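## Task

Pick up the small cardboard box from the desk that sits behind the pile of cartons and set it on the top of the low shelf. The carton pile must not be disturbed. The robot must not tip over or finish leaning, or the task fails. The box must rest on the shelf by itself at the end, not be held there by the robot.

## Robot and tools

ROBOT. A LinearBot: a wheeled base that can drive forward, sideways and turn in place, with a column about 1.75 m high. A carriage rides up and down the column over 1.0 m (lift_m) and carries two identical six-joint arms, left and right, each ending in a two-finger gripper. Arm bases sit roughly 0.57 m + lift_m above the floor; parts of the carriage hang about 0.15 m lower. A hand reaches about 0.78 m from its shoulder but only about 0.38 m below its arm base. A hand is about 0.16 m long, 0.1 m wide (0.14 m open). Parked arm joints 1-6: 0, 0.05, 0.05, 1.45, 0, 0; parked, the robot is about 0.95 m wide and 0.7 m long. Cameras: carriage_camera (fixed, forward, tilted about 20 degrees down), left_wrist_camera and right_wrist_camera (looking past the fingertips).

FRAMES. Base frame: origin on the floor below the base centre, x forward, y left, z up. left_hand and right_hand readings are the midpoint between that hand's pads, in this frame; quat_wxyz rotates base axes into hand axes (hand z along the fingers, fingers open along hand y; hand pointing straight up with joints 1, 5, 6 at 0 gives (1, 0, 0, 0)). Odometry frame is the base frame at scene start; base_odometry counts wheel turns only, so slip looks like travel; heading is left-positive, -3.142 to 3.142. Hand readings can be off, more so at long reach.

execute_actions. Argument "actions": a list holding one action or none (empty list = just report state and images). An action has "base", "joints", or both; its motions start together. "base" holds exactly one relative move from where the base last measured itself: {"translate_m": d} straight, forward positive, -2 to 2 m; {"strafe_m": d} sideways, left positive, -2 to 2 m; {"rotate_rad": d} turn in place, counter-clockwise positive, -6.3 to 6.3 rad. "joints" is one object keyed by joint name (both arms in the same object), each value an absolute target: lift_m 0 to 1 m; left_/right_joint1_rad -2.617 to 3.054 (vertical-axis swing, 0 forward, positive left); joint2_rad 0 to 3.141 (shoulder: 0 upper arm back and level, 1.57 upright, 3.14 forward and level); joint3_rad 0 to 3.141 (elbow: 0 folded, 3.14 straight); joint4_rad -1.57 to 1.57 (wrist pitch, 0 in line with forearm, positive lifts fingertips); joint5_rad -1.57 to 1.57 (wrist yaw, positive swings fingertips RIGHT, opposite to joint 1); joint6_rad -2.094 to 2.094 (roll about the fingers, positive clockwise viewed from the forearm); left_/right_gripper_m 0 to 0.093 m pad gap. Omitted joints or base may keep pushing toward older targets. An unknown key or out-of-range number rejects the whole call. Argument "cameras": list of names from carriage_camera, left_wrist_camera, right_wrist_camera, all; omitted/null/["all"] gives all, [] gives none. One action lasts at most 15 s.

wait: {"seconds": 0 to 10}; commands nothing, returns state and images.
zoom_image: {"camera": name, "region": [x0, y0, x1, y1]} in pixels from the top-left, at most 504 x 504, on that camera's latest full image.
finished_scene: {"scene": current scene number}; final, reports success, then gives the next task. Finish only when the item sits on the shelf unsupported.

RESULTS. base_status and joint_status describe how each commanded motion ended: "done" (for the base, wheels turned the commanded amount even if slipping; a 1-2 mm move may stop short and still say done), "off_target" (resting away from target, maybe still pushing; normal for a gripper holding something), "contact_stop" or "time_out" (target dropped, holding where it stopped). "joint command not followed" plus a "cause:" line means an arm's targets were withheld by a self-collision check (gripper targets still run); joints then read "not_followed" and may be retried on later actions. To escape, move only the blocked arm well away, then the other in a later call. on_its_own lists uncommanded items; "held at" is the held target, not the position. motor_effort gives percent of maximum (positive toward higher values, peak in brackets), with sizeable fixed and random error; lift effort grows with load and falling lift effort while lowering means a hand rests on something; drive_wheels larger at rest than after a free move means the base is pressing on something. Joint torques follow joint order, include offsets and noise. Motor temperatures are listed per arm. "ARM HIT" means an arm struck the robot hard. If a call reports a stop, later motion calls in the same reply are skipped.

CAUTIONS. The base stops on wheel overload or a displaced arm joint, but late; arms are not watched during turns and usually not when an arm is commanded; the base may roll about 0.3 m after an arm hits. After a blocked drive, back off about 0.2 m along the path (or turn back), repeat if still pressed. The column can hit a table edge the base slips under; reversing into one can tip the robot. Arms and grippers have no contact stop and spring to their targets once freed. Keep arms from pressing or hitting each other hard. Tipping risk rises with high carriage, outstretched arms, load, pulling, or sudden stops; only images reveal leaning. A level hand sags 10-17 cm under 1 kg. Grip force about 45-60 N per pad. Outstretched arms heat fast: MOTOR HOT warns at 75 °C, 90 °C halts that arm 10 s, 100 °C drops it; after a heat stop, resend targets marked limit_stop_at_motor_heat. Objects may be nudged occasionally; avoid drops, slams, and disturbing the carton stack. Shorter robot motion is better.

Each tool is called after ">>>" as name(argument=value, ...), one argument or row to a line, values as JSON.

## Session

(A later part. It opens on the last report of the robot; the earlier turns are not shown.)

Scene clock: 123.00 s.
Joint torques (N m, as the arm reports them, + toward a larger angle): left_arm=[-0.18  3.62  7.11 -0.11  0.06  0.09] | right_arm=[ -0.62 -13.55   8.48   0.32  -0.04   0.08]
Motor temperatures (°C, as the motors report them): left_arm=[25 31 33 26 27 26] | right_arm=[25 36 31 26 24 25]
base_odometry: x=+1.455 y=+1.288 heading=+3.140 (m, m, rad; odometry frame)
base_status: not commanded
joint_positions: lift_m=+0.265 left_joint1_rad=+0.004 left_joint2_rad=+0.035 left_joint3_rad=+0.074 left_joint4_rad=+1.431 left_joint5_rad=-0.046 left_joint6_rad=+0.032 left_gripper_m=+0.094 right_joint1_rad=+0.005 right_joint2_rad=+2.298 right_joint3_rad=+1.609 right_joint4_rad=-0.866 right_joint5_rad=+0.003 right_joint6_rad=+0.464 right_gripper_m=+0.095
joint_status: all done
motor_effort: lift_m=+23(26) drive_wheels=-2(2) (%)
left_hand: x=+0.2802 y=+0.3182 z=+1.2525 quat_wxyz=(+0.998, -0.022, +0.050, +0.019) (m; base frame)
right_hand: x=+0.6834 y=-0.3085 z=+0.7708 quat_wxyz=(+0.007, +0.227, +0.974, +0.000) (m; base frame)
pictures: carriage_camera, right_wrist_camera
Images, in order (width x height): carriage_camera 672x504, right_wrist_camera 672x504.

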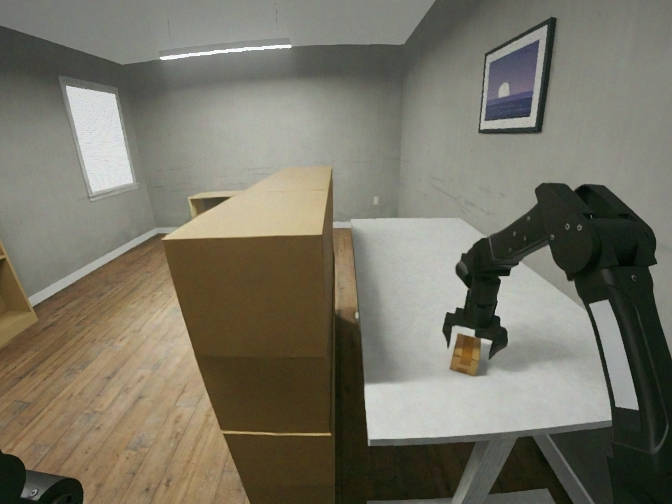

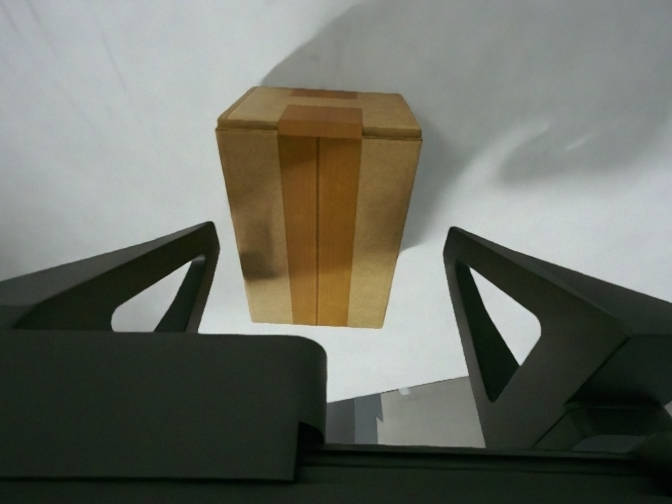

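>>> execute_actions(
  actions=[
    {"joints":{"lift_m":0.252}},
  ],
  cameras=["right_wrist_camera"],
)

>>> execute_actions(
  actions=[
    {"joints":{"right_gripper_m":0.04}},
  ],
  cameras=["carriage_camera","right_wrist_camera"],
)

Scene clock: 126.07 s.
Joint torques (N m, as the arm reports them, + toward a larger angle): left_arm=[-0.22  3.8   7.22 -0.14  0.06  0.1 ] | right_arm=[ -0.6  -13.63   8.53   0.31  -0.04   0.08]
Motor temperatures (°C, as the motors report them): left_arm=[25 31 33 26 27 26] | right_arm=[25 36 31 26 24 25]
base_odometry: x=+1.455 y=+1.288 heading=+3.140 (m, m, rad; odometry frame)
base_status: not commanded
joint_positions: lift_m=+0.252 left_joint1_rad=+0.004 left_joint2_rad=+0.035 left_joint3_rad=+0.074 left_joint4_rad=+1.431 left_joint5_rad=-0.046 left_joint6_rad=+0.032 left_gripper_m=+0.094 right_joint1_rad=+0.005 right_joint2_rad=+2.298 right_joint3_rad=+1.609 right_joint4_rad=-0.866 right_joint5_rad=+0.003 right_joint6_rad=+0.464 right_gripper_m=+0.095
joint_status: all done
motor_effort: lift_m=+25(25) drive_wheels=-2(2) (%)
left_hand: x=+0.2802 y=+0.3182 z=+1.2394 quat_wxyz=(+0.998, -0.022, +0.050, +0.019) (m; base frame)
right_hand: x=+0.6834 y=-0.3085 z=+0.7578 quat_wxyz=(+0.007, +0.227, +0.974, +0.000) (m; base frame)
pictures: right_wrist_camera
Images, in order (width x height): right_wrist_camera 672x504.

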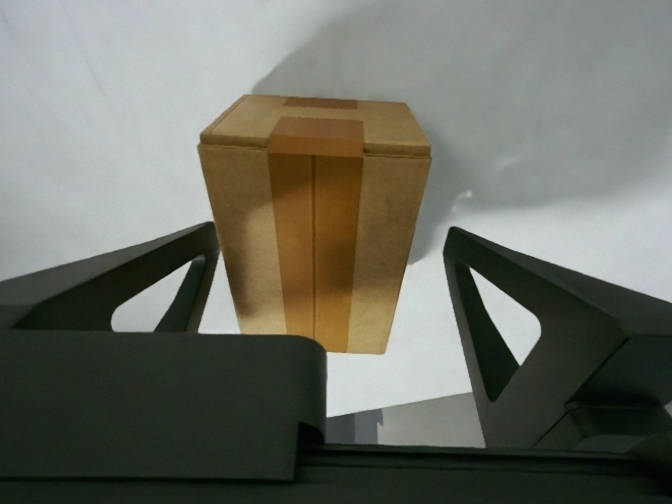

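Scene clock: 126.67 s.
Joint torques (N m, as the arm reports them, + toward a larger angle): left_arm=[-0.22  3.88  7.08 -0.13  0.08  0.11] | right_arm=[ -0.65 -13.59   8.49   0.32  -0.04   0.08]
Motor temperatures (°C, as the motors report them): left_arm=[25 31 33 26 27 26] | right_arm=[25 36 31 26 24 25]
base_odometry: x=+1.455 y=+1.288 heading=+3.140 (m, m, rad; odometry frame)
base_status: not commanded
joint_positions: lift_m=+0.252 left_joint1_rad=+0.004 left_joint2_rad=+0.035 left_joint3_rad=+0.074 left_joint4_rad=+1.431 left_joint5_rad=-0.046 left_joint6_rad=+0.032 left_gripper_m=+0.094 right_joint1_rad=+0.005 right_joint2_rad=+2.298 right_joint3_rad=+1.609 right_joint4_rad=-0.866 right_joint5_rad=+0.001 right_joint6_rad=+0.464 right_gripper_m=+0.059
joint_status: right_gripper_m off_target (ended at +0.059, target +0.040)
motor_effort: lift_m=+25(22) drive_wheels=+4(2) (%)
left_hand: x=+0.2802 y=+0.3182 z=+1.2394 quat_wxyz=(+0.998, -0.022, +0.050, +0.019) (m; base frame)
right_hand: x=+0.6834 y=-0.3082 z=+0.7578 quat_wxyz=(+0.007, +0.227, +0.974, +0.001) (m; base frame)
pictures: carriage_camera, right_wrist_camera
Images, in order (width x height): carriage_camera 672x504, right_wrist_camera 672x504.

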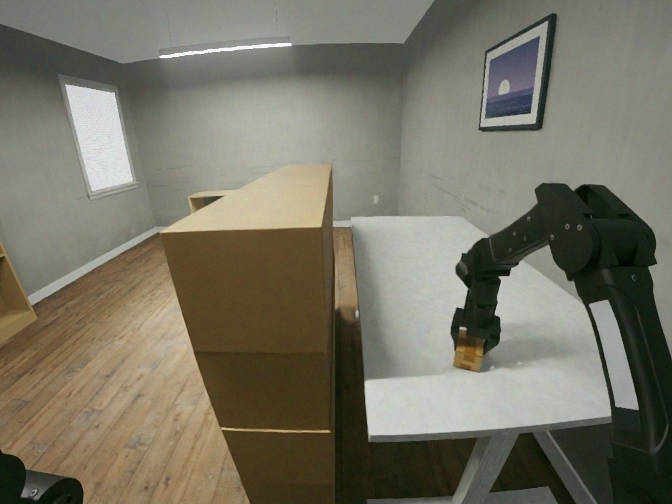

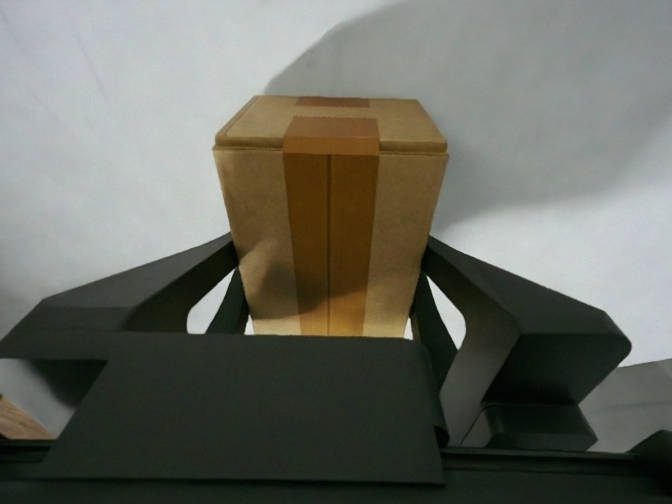

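>>> execute_actions(
  actions=[
    {"joints":{"lift_m":0.33}},
  ],
  cameras=["right_wrist_camera"],
)

>>> execute_actions(
  actions=[
    {"base":{"translate_m":-0.08},"joints":{"lift_m":0.6,"right_joint2_rad":1.3,"right_joint3_rad":0.93,"right_joint4_rad":-1.17,"right_joint6_rad":0}},
  ],
  cameras=["carriage_camera","right_wrist_camera"],
)

Scene clock: 130.53 s.
Joint torques (N m, as the arm reports them, + toward a larger angle): left_arm=[-0.21  3.74  7.04 -0.13  0.08  0.11] | right_arm=[ -0.61 -13.52   8.55   0.32  -0.03   0.07]
Motor temperatures (°C, as the motors report them): left_arm=[25 31 33 26 27 26] | right_arm=[25 37 31 26 24 25]
base_odometry: x=+1.455 y=+1.288 heading=+3.140 (m, m, rad; odometry frame)
base_status: not commanded
joint_positions: lift_m=+0.330 left_joint1_rad=+0.004 left_joint2_rad=+0.035 left_joint3_rad=+0.074 left_joint4_rad=+1.431 left_joint5_rad=-0.046 left_joint6_rad=+0.032 left_gripper_m=+0.094 right_joint1_rad=+0.005 right_joint2_rad=+2.297 right_joint3_rad=+1.609 right_joint4_rad=-0.865 right_joint5_rad=+0.001 right_joint6_rad=+0.464 right_gripper_m=+0.059
joint_status: all done
motor_effort: lift_m=+21(26) drive_wheels=+4(2) (%)
left_hand: x=+0.2802 y=+0.3182 z=+1.3176 quat_wxyz=(+0.998, -0.022, +0.050, +0.019) (m; base frame)
right_hand: x=+0.6839 y=-0.3082 z=+0.8367 quat_wxyz=(+0.009, +0.227, +0.974, +0.001) (m; base frame)
pictures: right_wrist_camera
Images, in order (width x height): right_wrist_camera 672x504.

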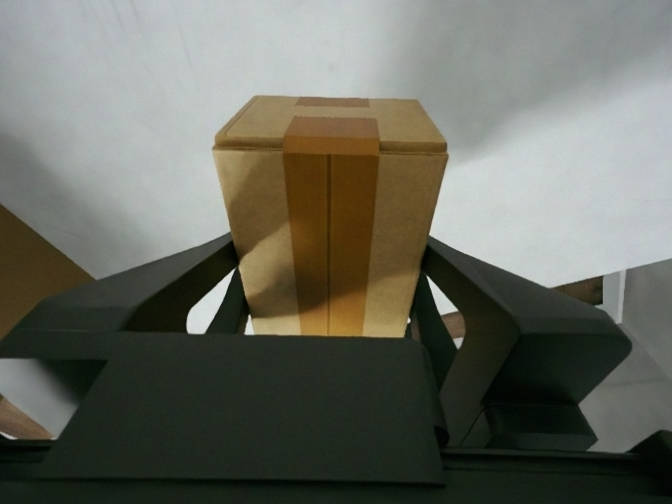

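Scene clock: 132.13 s.
Joint torques (N m, as the arm reports them, + toward a larger angle): left_arm=[-0.18  3.73  7.23 -0.15  0.08  0.09] | right_arm=[-0.61 -4.4   6.65  0.43 -0.06 -0.03]
Motor temperatures (°C, as the motors report them): left_arm=[25 31 33 26 27 26] | right_arm=[25 37 31 26 24 25]
base_odometry: x=+1.535 y=+1.288 heading=+3.140 (m, m, rad; odometry frame)
base_status: done
joint_positions: lift_m=+0.600 left_joint1_rad=+0.004 left_joint2_rad=+0.035 left_joint3_rad=+0.074 left_joint4_rad=+1.432 left_joint5_rad=-0.046 left_joint6_rad=+0.032 left_gripper_m=+0.094 right_joint1_rad=+0.005 right_joint2_rad=+1.303 right_joint3_rad=+0.947 right_joint4_rad=-1.172 right_joint5_rad=+0.001 right_joint6_rad=+0.006 right_gripper_m=+0.059
joint_status: all done
motor_effort: lift_m=+21(24) drive_wheels=-4(15) (%)
left_hand: x=+0.2800 y=+0.3182 z=+1.5876 quat_wxyz=(+0.998, -0.022, +0.050, +0.019) (m; base frame)
right_hand: x=+0.4682 y=-0.3093 z=+1.2442 quat_wxyz=(+0.021, +0.000, +1.000, +0.000) (m; base frame)
pictures: carriage_camera, right_wrist_camera
Images, in order (width x height): carriage_camera 672x504, right_wrist_camera 672x504.

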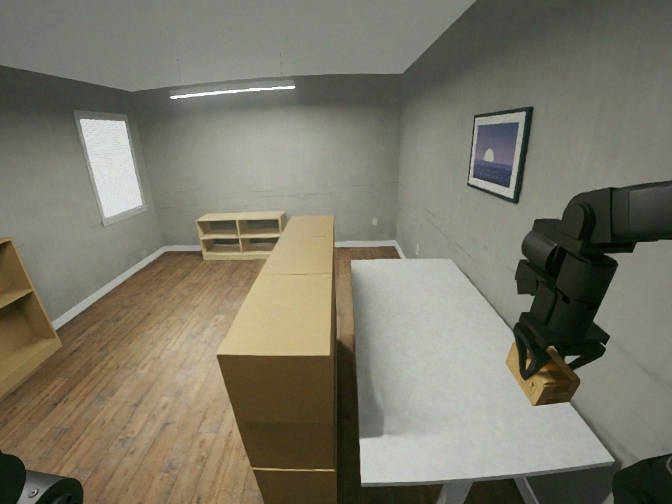

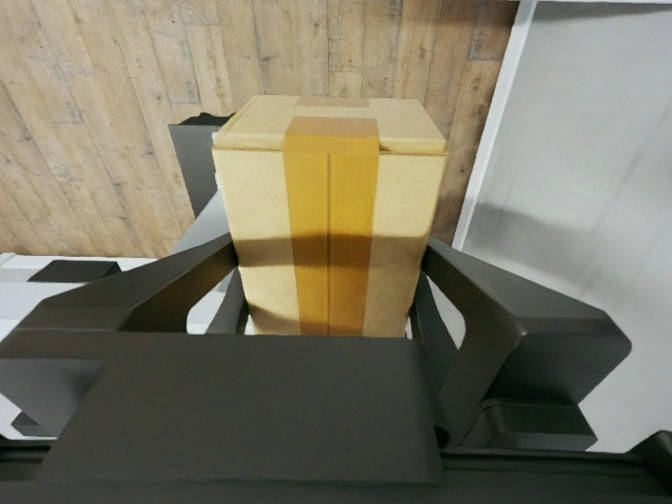

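>>> execute_actions(
  actions=[
    {"base":{"strafe_m":1.38}},
  ],
  cameras=["carriage_camera"],
)

>>> execute_actions(
  actions=[
    {"base":{"translate_m":2.0},"joints":{"lift_m":0.3}},
  ],
  cameras=["carriage_camera"],
)

Scene clock: 139.63 s.
Joint torques (N m, as the arm reports them, + toward a larger angle): left_arm=[-0.13  3.76  7.1  -0.13  0.05  0.09] | right_arm=[-0.65 -4.34  6.7   0.42 -0.05 -0.04]
Motor temperatures (°C, as the motors report them): left_arm=[25 31 33 26 27 26] | right_arm=[25 36 31 26 24 25]
base_odometry: x=+1.534 y=-0.092 heading=+3.141 (m, m, rad; odometry frame)
base_status: done
joint_positions: lift_m=+0.600 left_joint1_rad=+0.004 left_joint2_rad=+0.035 left_joint3_rad=+0.074 left_joint4_rad=+1.432 left_joint5_rad=-0.046 left_joint6_rad=+0.032 left_gripper_m=+0.094 right_joint1_rad=+0.005 right_joint2_rad=+1.303 right_joint3_rad=+0.947 right_joint4_rad=-1.172 right_joint5_rad=+0.001 right_joint6_rad=+0.006 right_gripper_m=+0.059
joint_status: not commanded
motor_effort: lift_m=+22(23) drive_wheels=-2(14) (%)
left_hand: x=+0.2800 y=+0.3182 z=+1.5876 quat_wxyz=(+0.998, -0.022, +0.050, +0.019) (m; base frame)
right_hand: x=+0.4682 y=-0.3093 z=+1.2442 quat_wxyz=(+0.021, +0.000, +1.000, +0.000) (m; base frame)
pictures: carriage_camera
Images, in order (width x height): carriage_camera 672x504.

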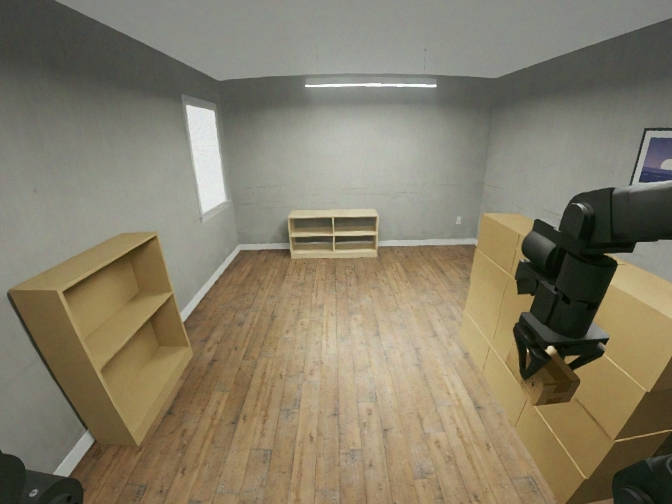

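Scene clock: 145.93 s.
Joint torques (N m, as the arm reports them, + toward a larger angle): left_arm=[-0.22  3.76  7.1  -0.16  0.07  0.12] | right_arm=[-0.58 -4.34  7.12  0.4  -0.06 -0.03]
Motor temperatures (°C, as the motors report them): left_arm=[25 31 33 26 27 26] | right_arm=[25 35 31 26 24 25]
base_odometry: x=-0.466 y=-0.091 heading=+3.141 (m, m, rad; odometry frame)
base_status: done
joint_positions: lift_m=+0.300 left_joint1_rad=+0.004 left_joint2_rad=+0.035 left_joint3_rad=+0.074 left_joint4_rad=+1.433 left_joint5_rad=-0.046 left_joint6_rad=+0.032 left_gripper_m=+0.094 right_joint1_rad=+0.005 right_joint2_rad=+1.303 right_joint3_rad=+0.943 right_joint4_rad=-1.173 right_joint5_rad=+0.001 right_joint6_rad=+0.006 right_gripper_m=+0.059
joint_status: all done
motor_effort: lift_m=+23(26) drive_wheels=-3(14) (%)
left_hand: x=+0.2797 y=+0.3182 z=+1.2875 quat_wxyz=(+0.998, -0.022, +0.049, +0.019) (m; base frame)
right_hand: x=+0.4669 y=-0.3093 z=+0.9429 quat_wxyz=(+0.019, +0.000, +1.000, +0.000) (m; base frame)
pictures: carriage_camera
Images, in order (width x height): carriage_camera 672x504.

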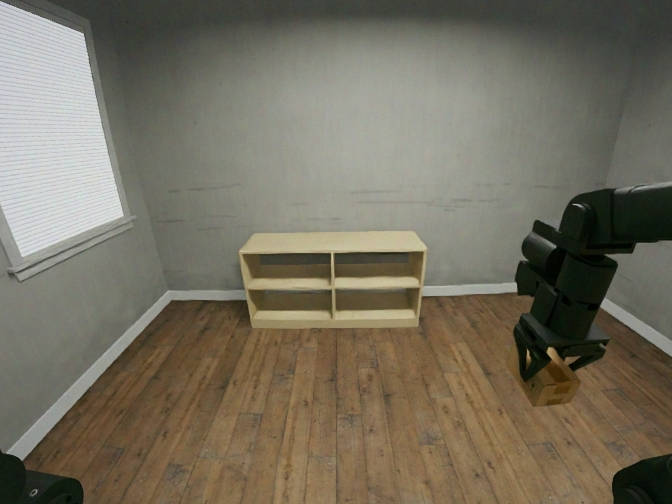

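>>> execute_actions(
  actions=[
    {"base":{"translate_m":1.38},"joints":{"right_joint2_rad":2.294,"right_joint3_rad":1.62,"right_joint4_rad":-0.866}},
  ],
  cameras=["carriage_camera","right_wrist_camera"],
)

Scene clock: 157.50 s.
Joint torques (N m, as the arm reports them, + toward a larger angle): left_arm=[-0.19  3.78  7.09 -0.13  0.07  0.11] | right_arm=[ -0.6  -13.99  10.25   0.27  -0.06  -0.03]
Motor temperatures (°C, as the motors report them): left_arm=[25 31 34 26 27 26] | right_arm=[25 35 31 26 24 25]
base_odometry: x=-1.846 y=-0.091 heading=+3.142 (m, m, rad; odometry frame)
base_status: done
joint_positions: lift_m=+0.300 left_joint1_rad=+0.004 left_joint2_rad=+0.035 left_joint3_rad=+0.074 left_joint4_rad=+1.432 left_joint5_rad=-0.046 left_joint6_rad=+0.032 left_gripper_m=+0.094 right_joint1_rad=+0.005 right_joint2_rad=+2.304 right_joint3_rad=+1.589 right_joint4_rad=-0.866 right_joint5_rad=+0.001 right_joint6_rad=+0.006 right_gripper_m=+0.059
joint_status: all done
motor_effort: lift_m=+23(25) drive_wheels=-4(14) (%)
left_hand: x=+0.2798 y=+0.3182 z=+1.2875 quat_wxyz=(+0.998, -0.022, +0.050, +0.019) (m; base frame)
right_hand: x=+0.6754 y=-0.3082 z=+0.7992 quat_wxyz=(-0.005, +0.000, +1.000, -0.001) (m; base frame)
pictures: carriage_camera, right_wrist_camera
Images, in order (width x height): carriage_camera 672x504, right_wrist_camera 672x504.

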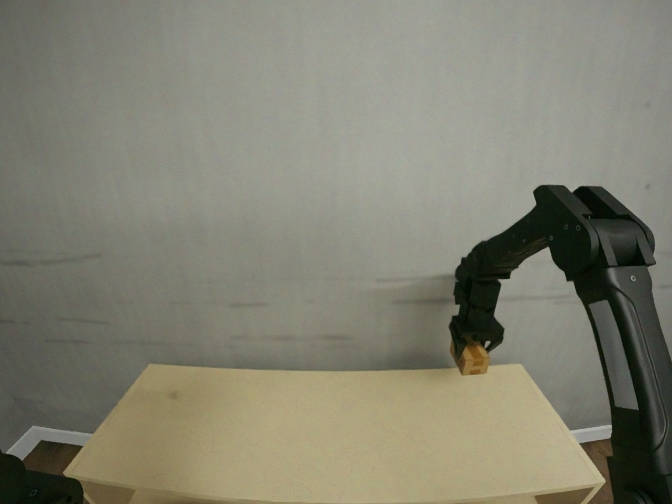

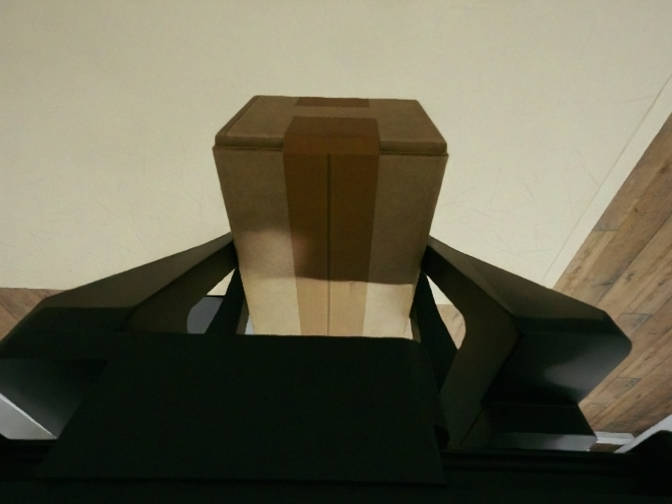

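>>> execute_actions(
  actions=[
    {"joints":{"lift_m":0.18,"right_joint4_rad":-0.842}},
  ],
  cameras=["carriage_camera","right_wrist_camera"],
)

Scene clock: 160.17 s.
Joint torques (N m, as the arm reports them, + toward a larger angle): left_arm=[-0.2   3.73  7.04 -0.16  0.07  0.13] | right_arm=[ -0.58 -13.89   9.05   0.38  -0.06  -0.03]
Motor temperatures (°C, as the motors report them): left_arm=[25 31 34 26 27 26] | right_arm=[25 36 32 26 24 25]
base_odometry: x=-1.846 y=-0.091 heading=+3.142 (m, m, rad; odometry frame)
base_status: not commanded
joint_positions: lift_m=+0.180 left_joint1_rad=+0.004 left_joint2_rad=+0.035 left_joint3_rad=+0.074 left_joint4_rad=+1.432 left_joint5_rad=-0.046 left_joint6_rad=+0.032 left_gripper_m=+0.094 right_joint1_rad=+0.005 right_joint2_rad=+2.301 right_joint3_rad=+1.603 right_joint4_rad=-0.844 right_joint5_rad=+0.001 right_joint6_rad=+0.006 right_gripper_m=+0.059
joint_status: all done
motor_effort: lift_m=+23(23) drive_wheels=+5(3) (%)
left_hand: x=+0.2799 y=+0.3182 z=+1.1675 quat_wxyz=(+0.998, -0.022, +0.050, +0.019) (m; base frame)
right_hand: x=+0.6867 y=-0.3082 z=+0.6837 quat_wxyz=(+0.015, +0.000, +1.000, -0.001) (m; base frame)
pictures: carriage_camera, right_wrist_camera
Images, in order (width x height): carriage_camera 672x504, right_wrist_camera 672x504.

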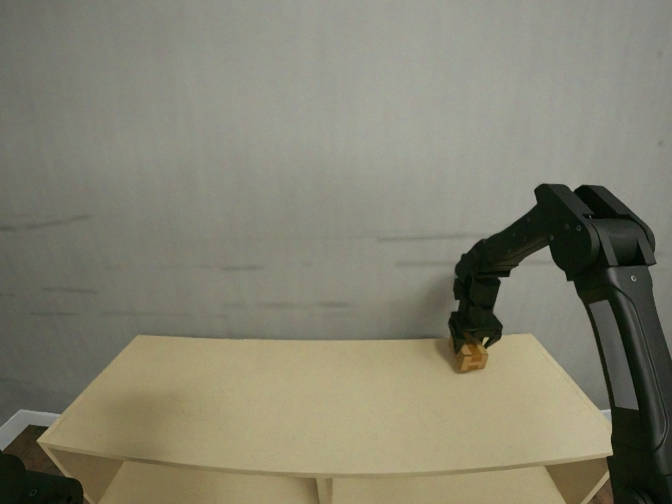

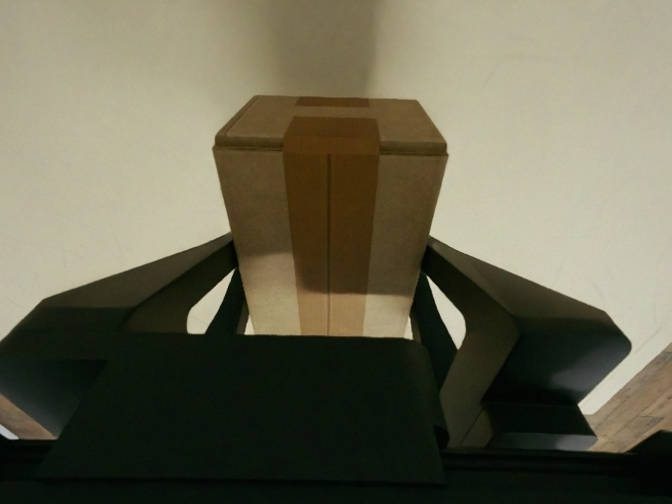

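>>> execute_actions(
  actions=[
    {"joints":{"lift_m":0.152,"right_joint4_rad":-0.858}},
  ],
  cameras=["carriage_camera","right_wrist_camera"],
)

>>> zoom_image(
  camera="carriage_camera",
  region=[410, 280, 550, 400],
)

Scene clock: 164.80 s.
Joint torques (N m, as the arm reports them, + toward a larger angle): left_arm=[-0.29  3.82  6.97 -0.13  0.07  0.11] | right_arm=[ -0.62 -14.1    9.01   0.31  -0.07  -0.03]
Motor temperatures (°C, as the motors report them): left_arm=[25 31 34 26 27 26] | right_arm=[25 37 32 26 24 25]
base_odometry: x=-1.846 y=-0.091 heading=+3.142 (m, m, rad; odometry frame)
base_status: not commanded
joint_positions: lift_m=+0.152 left_joint1_rad=+0.004 left_joint2_rad=+0.035 left_joint3_rad=+0.074 left_joint4_rad=+1.432 left_joint5_rad=-0.046 left_joint6_rad=+0.032 left_gripper_m=+0.094 right_joint1_rad=+0.005 right_joint2_rad=+2.304 right_joint3_rad=+1.603 right_joint4_rad=-0.855 right_joint5_rad=+0.001 right_joint6_rad=+0.006 right_gripper_m=+0.059
joint_status: all done
motor_effort: lift_m=+22(23) drive_wheels=-3(3) (%)
left_hand: x=+0.2799 y=+0.3182 z=+1.1395 quat_wxyz=(+0.998, -0.022, +0.050, +0.019) (m; base frame)
right_hand: x=+0.6832 y=-0.3082 z=+0.6543 quat_wxyz=(+0.007, +0.000, +1.000, -0.001) (m; base frame)
pictures: carriage_camera, right_wrist_camera
Images, in order (width x height): carriage_camera 672x504, right_wrist_camera 672x504.

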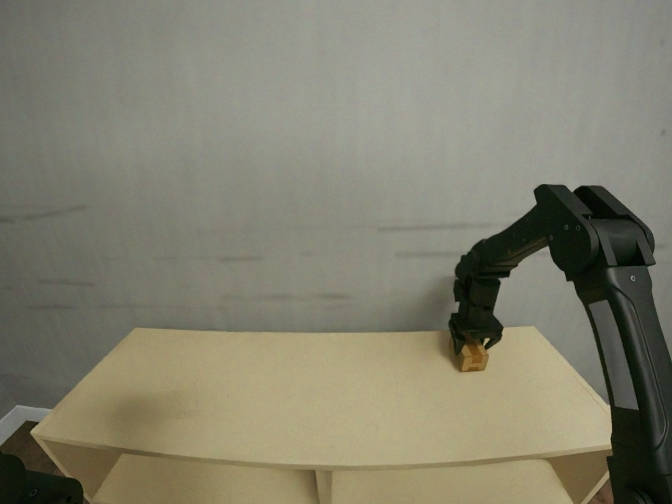

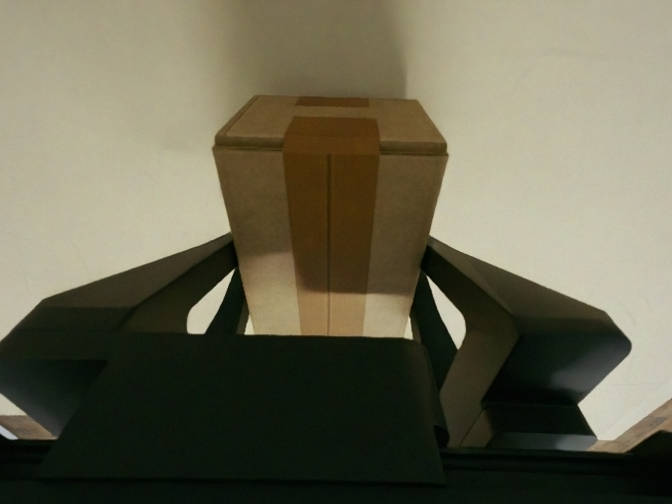

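Region (410, 280, 550, 400) of carriage_camera's 672x504 image, scaled by 3.600, with more detail than that image has; it fills the top 432 rows of this view, and the rest is white.

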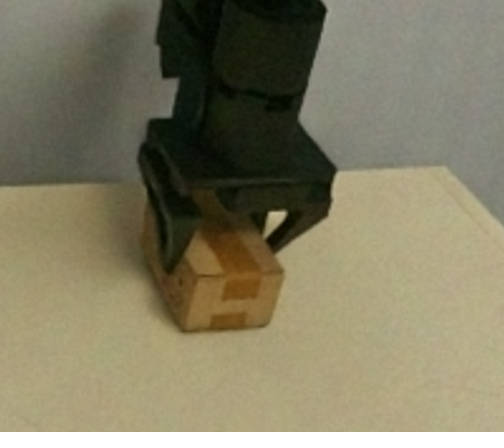

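>>> execute_actions(
  actions=[
    {"joints":{"lift_m":0.142}},
  ],
  cameras=["right_wrist_camera"],
)

Scene clock: 167.30 s.
Joint torques (N m, as the arm reports them, + toward a larger angle): left_arm=[-0.26  3.78  7.08 -0.17  0.03  0.11] | right_arm=[ -0.53 -13.54   8.93   0.34  -0.06  -0.03]
Motor temperatures (°C, as the motors report them): left_arm=[25 31 34 26 27 26] | right_arm=[25 38 32 26 24 25]
base_odometry: x=-1.846 y=-0.091 heading=+3.142 (m, m, rad; odometry frame)
base_status: not commanded
joint_positions: lift_m=+0.142 left_joint1_rad=+0.004 left_joint2_rad=+0.035 left_joint3_rad=+0.074 left_joint4_rad=+1.432 left_joint5_rad=-0.046 left_joint6_rad=+0.032 left_gripper_m=+0.094 right_joint1_rad=+0.005 right_joint2_rad=+2.297 right_joint3_rad=+1.604 right_joint4_rad=-0.857 right_joint5_rad=+0.001 right_joint6_rad=+0.006 right_gripper_m=+0.059
joint_status: all done
motor_effort: lift_m=+22(24) drive_wheels=-3(3) (%)
left_hand: x=+0.2799 y=+0.3182 z=+1.1295 quat_wxyz=(+0.998, -0.022, +0.050, +0.019) (m; base frame)
right_hand: x=+0.6844 y=-0.3082 z=+0.6475 quat_wxyz=(+0.011, +0.000, +1.000, -0.001) (m; base frame)
pictures: right_wrist_camera
Images, in order (width x height): right_wrist_camera 672x504.

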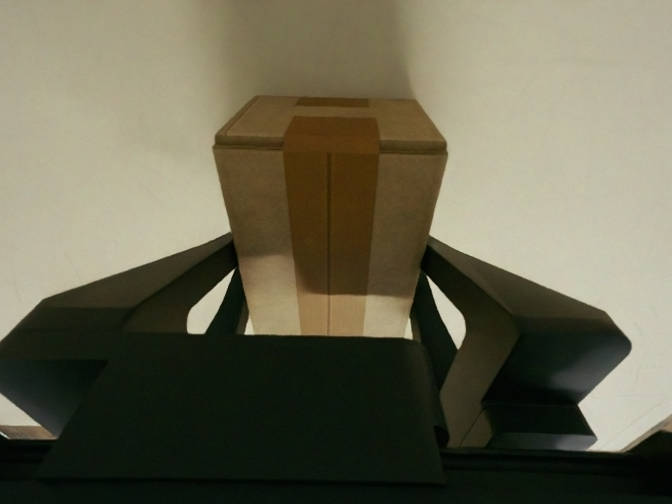

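The hand dropped less than the lift did, so the box is resting on the shelf. Releasing.

>>> execute_actions(
  actions=[
    {"joints":{"right_gripper_m":0.093}},
  ],
  cameras=["right_wrist_camera"],
)

>>> execute_actions(
  actions=[
    {"joints":{"lift_m":0.25}},
  ],
  cameras=["carriage_camera","right_wrist_camera"],
)

Scene clock: 172.27 s.
Joint torques (N m, as the arm reports them, + toward a larger angle): left_arm=[-0.16  3.79  7.06 -0.13  0.07  0.1 ] | right_arm=[ -0.64 -13.57   8.94   0.33  -0.06  -0.03]
Motor temperatures (°C, as the motors report them): left_arm=[25 31 34 26 27 26] | right_arm=[25 39 32 26 24 25]
base_odometry: x=-1.846 y=-0.091 heading=+3.142 (m, m, rad; odometry frame)
base_status: not commanded
joint_positions: lift_m=+0.142 left_joint1_rad=+0.004 left_joint2_rad=+0.035 left_joint3_rad=+0.074 left_joint4_rad=+1.432 left_joint5_rad=-0.046 left_joint6_rad=+0.032 left_gripper_m=+0.094 right_joint1_rad=+0.005 right_joint2_rad=+2.297 right_joint3_rad=+1.604 right_joint4_rad=-0.857 right_joint5_rad=+0.001 right_joint6_rad=+0.006 right_gripper_m=+0.093
joint_status: all done
motor_effort: lift_m=+22(24) drive_wheels=-3(3) (%)
left_hand: x=+0.2799 y=+0.3182 z=+1.1295 quat_wxyz=(+0.998, -0.022, +0.050, +0.019) (m; base frame)
right_hand: x=+0.6844 y=-0.3082 z=+0.6475 quat_wxyz=(+0.011, +0.000, +1.000, -0.001) (m; base frame)
pictures: right_wrist_camera
Images, in order (width x height): right_wrist_camera 672x504.

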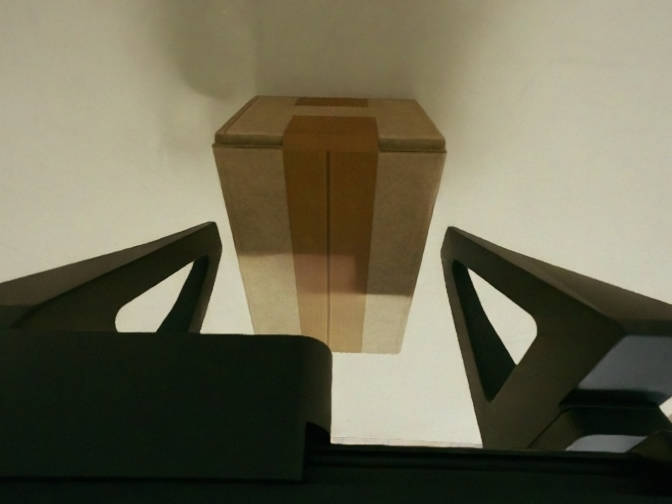

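Scene clock: 173.23 s.
Joint torques (N m, as the arm reports them, + toward a larger angle): left_arm=[-0.18  3.7   7.1  -0.13  0.06  0.1 ] | right_arm=[ -0.62 -13.01   8.97   0.34  -0.06  -0.03]
Motor temperatures (°C, as the motors report them): left_arm=[25 31 34 26 27 26] | right_arm=[25 39 32 26 24 25]
base_odometry: x=-1.846 y=-0.091 heading=+3.142 (m, m, rad; odometry frame)
base_status: not commanded
joint_positions: lift_m=+0.250 left_joint1_rad=+0.004 left_joint2_rad=+0.035 left_joint3_rad=+0.074 left_joint4_rad=+1.432 left_joint5_rad=-0.046 left_joint6_rad=+0.032 left_gripper_m=+0.094 right_joint1_rad=+0.005 right_joint2_rad=+2.291 right_joint3_rad=+1.604 right_joint4_rad=-0.857 right_joint5_rad=+0.001 right_joint6_rad=+0.006 right_gripper_m=+0.093
joint_status: all done
motor_effort: lift_m=+22(26) drive_wheels=+5(3) (%)
left_hand: x=+0.2800 y=+0.3182 z=+1.2376 quat_wxyz=(+0.998, -0.022, +0.050, +0.019) (m; base frame)
right_hand: x=+0.6854 y=-0.3082 z=+0.7581 quat_wxyz=(+0.014, +0.000, +1.000, -0.001) (m; base frame)
pictures: carriage_camera, right_wrist_camera
Images, in order (width x height): carriage_camera 672x504, right_wrist_camera 672x504.

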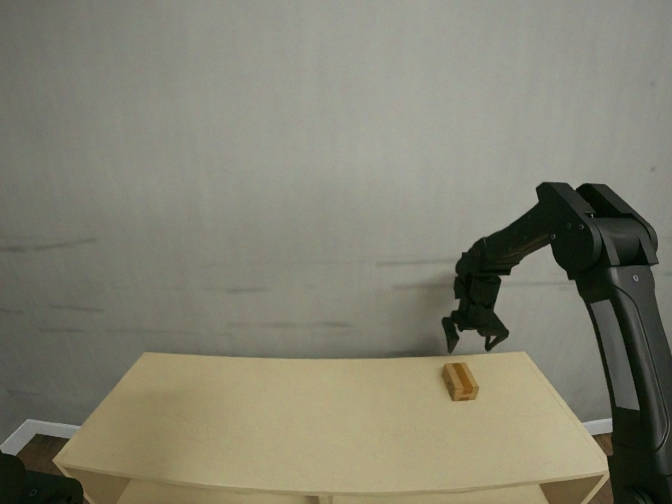

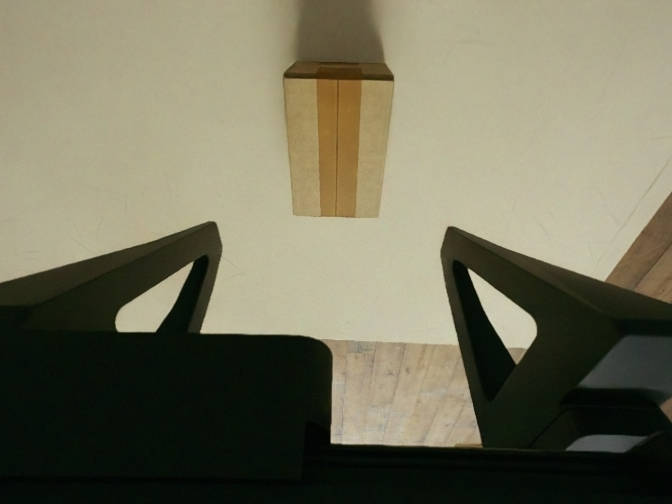

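>>> execute_actions(
  actions=[
    {"joints":{"right_joint2_rad":1.3,"right_joint3_rad":0.93,"right_joint4_rad":-1.17}},
  ],
  cameras=["carriage_camera"],
)

>>> finished_scene(
  scene=1,
)

Scene clock: 176.60 s.
Joint torques (N m, as the arm reports them, + toward a larger angle): left_arm=[-0.23  3.75  7.09 -0.16  0.07  0.12] | right_arm=[-0.62 -4.65  6.41  0.43 -0.06 -0.04]
Motor temperatures (°C, as the motors report them): left_arm=[25 31 34 26 27 26] | right_arm=[25 39 32 26 24 25]
base_odometry: x=-1.846 y=-0.091 heading=+3.142 (m, m, rad; odometry frame)
base_status: not commanded
joint_positions: lift_m=+0.250 left_joint1_rad=+0.004 left_joint2_rad=+0.035 left_joint3_rad=+0.074 left_joint4_rad=+1.432 left_joint5_rad=-0.046 left_joint6_rad=+0.032 left_gripper_m=+0.094 right_joint1_rad=+0.005 right_joint2_rad=+1.306 right_joint3_rad=+0.952 right_joint4_rad=-1.172 right_joint5_rad=+0.001 right_joint6_rad=+0.006 right_gripper_m=+0.093
joint_status: all done
motor_effort: lift_m=+18(23) drive_wheels=-3(3) (%)
left_hand: x=+0.2800 y=+0.3182 z=+1.2376 quat_wxyz=(+0.998, -0.022, +0.050, +0.019) (m; base frame)
right_hand: x=+0.4693 y=-0.3093 z=+0.8948 quat_wxyz=(+0.022, +0.000, +1.000, +0.000) (m; base frame)
pictures: carriage_camera
Images, in order (width x height): carriage_camera 672x504.

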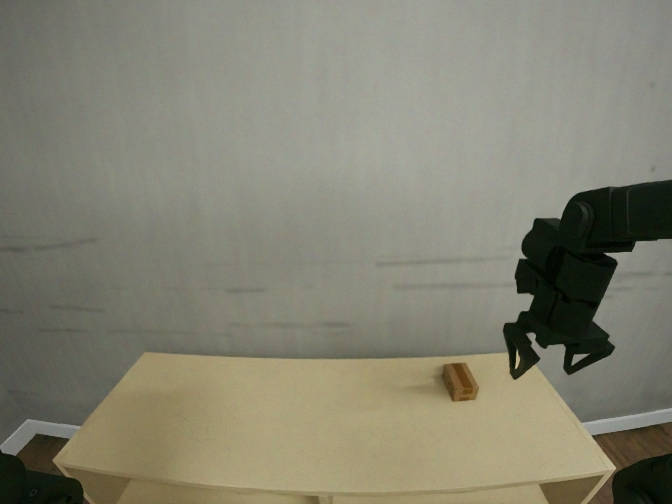

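The scene is finished: the task was done.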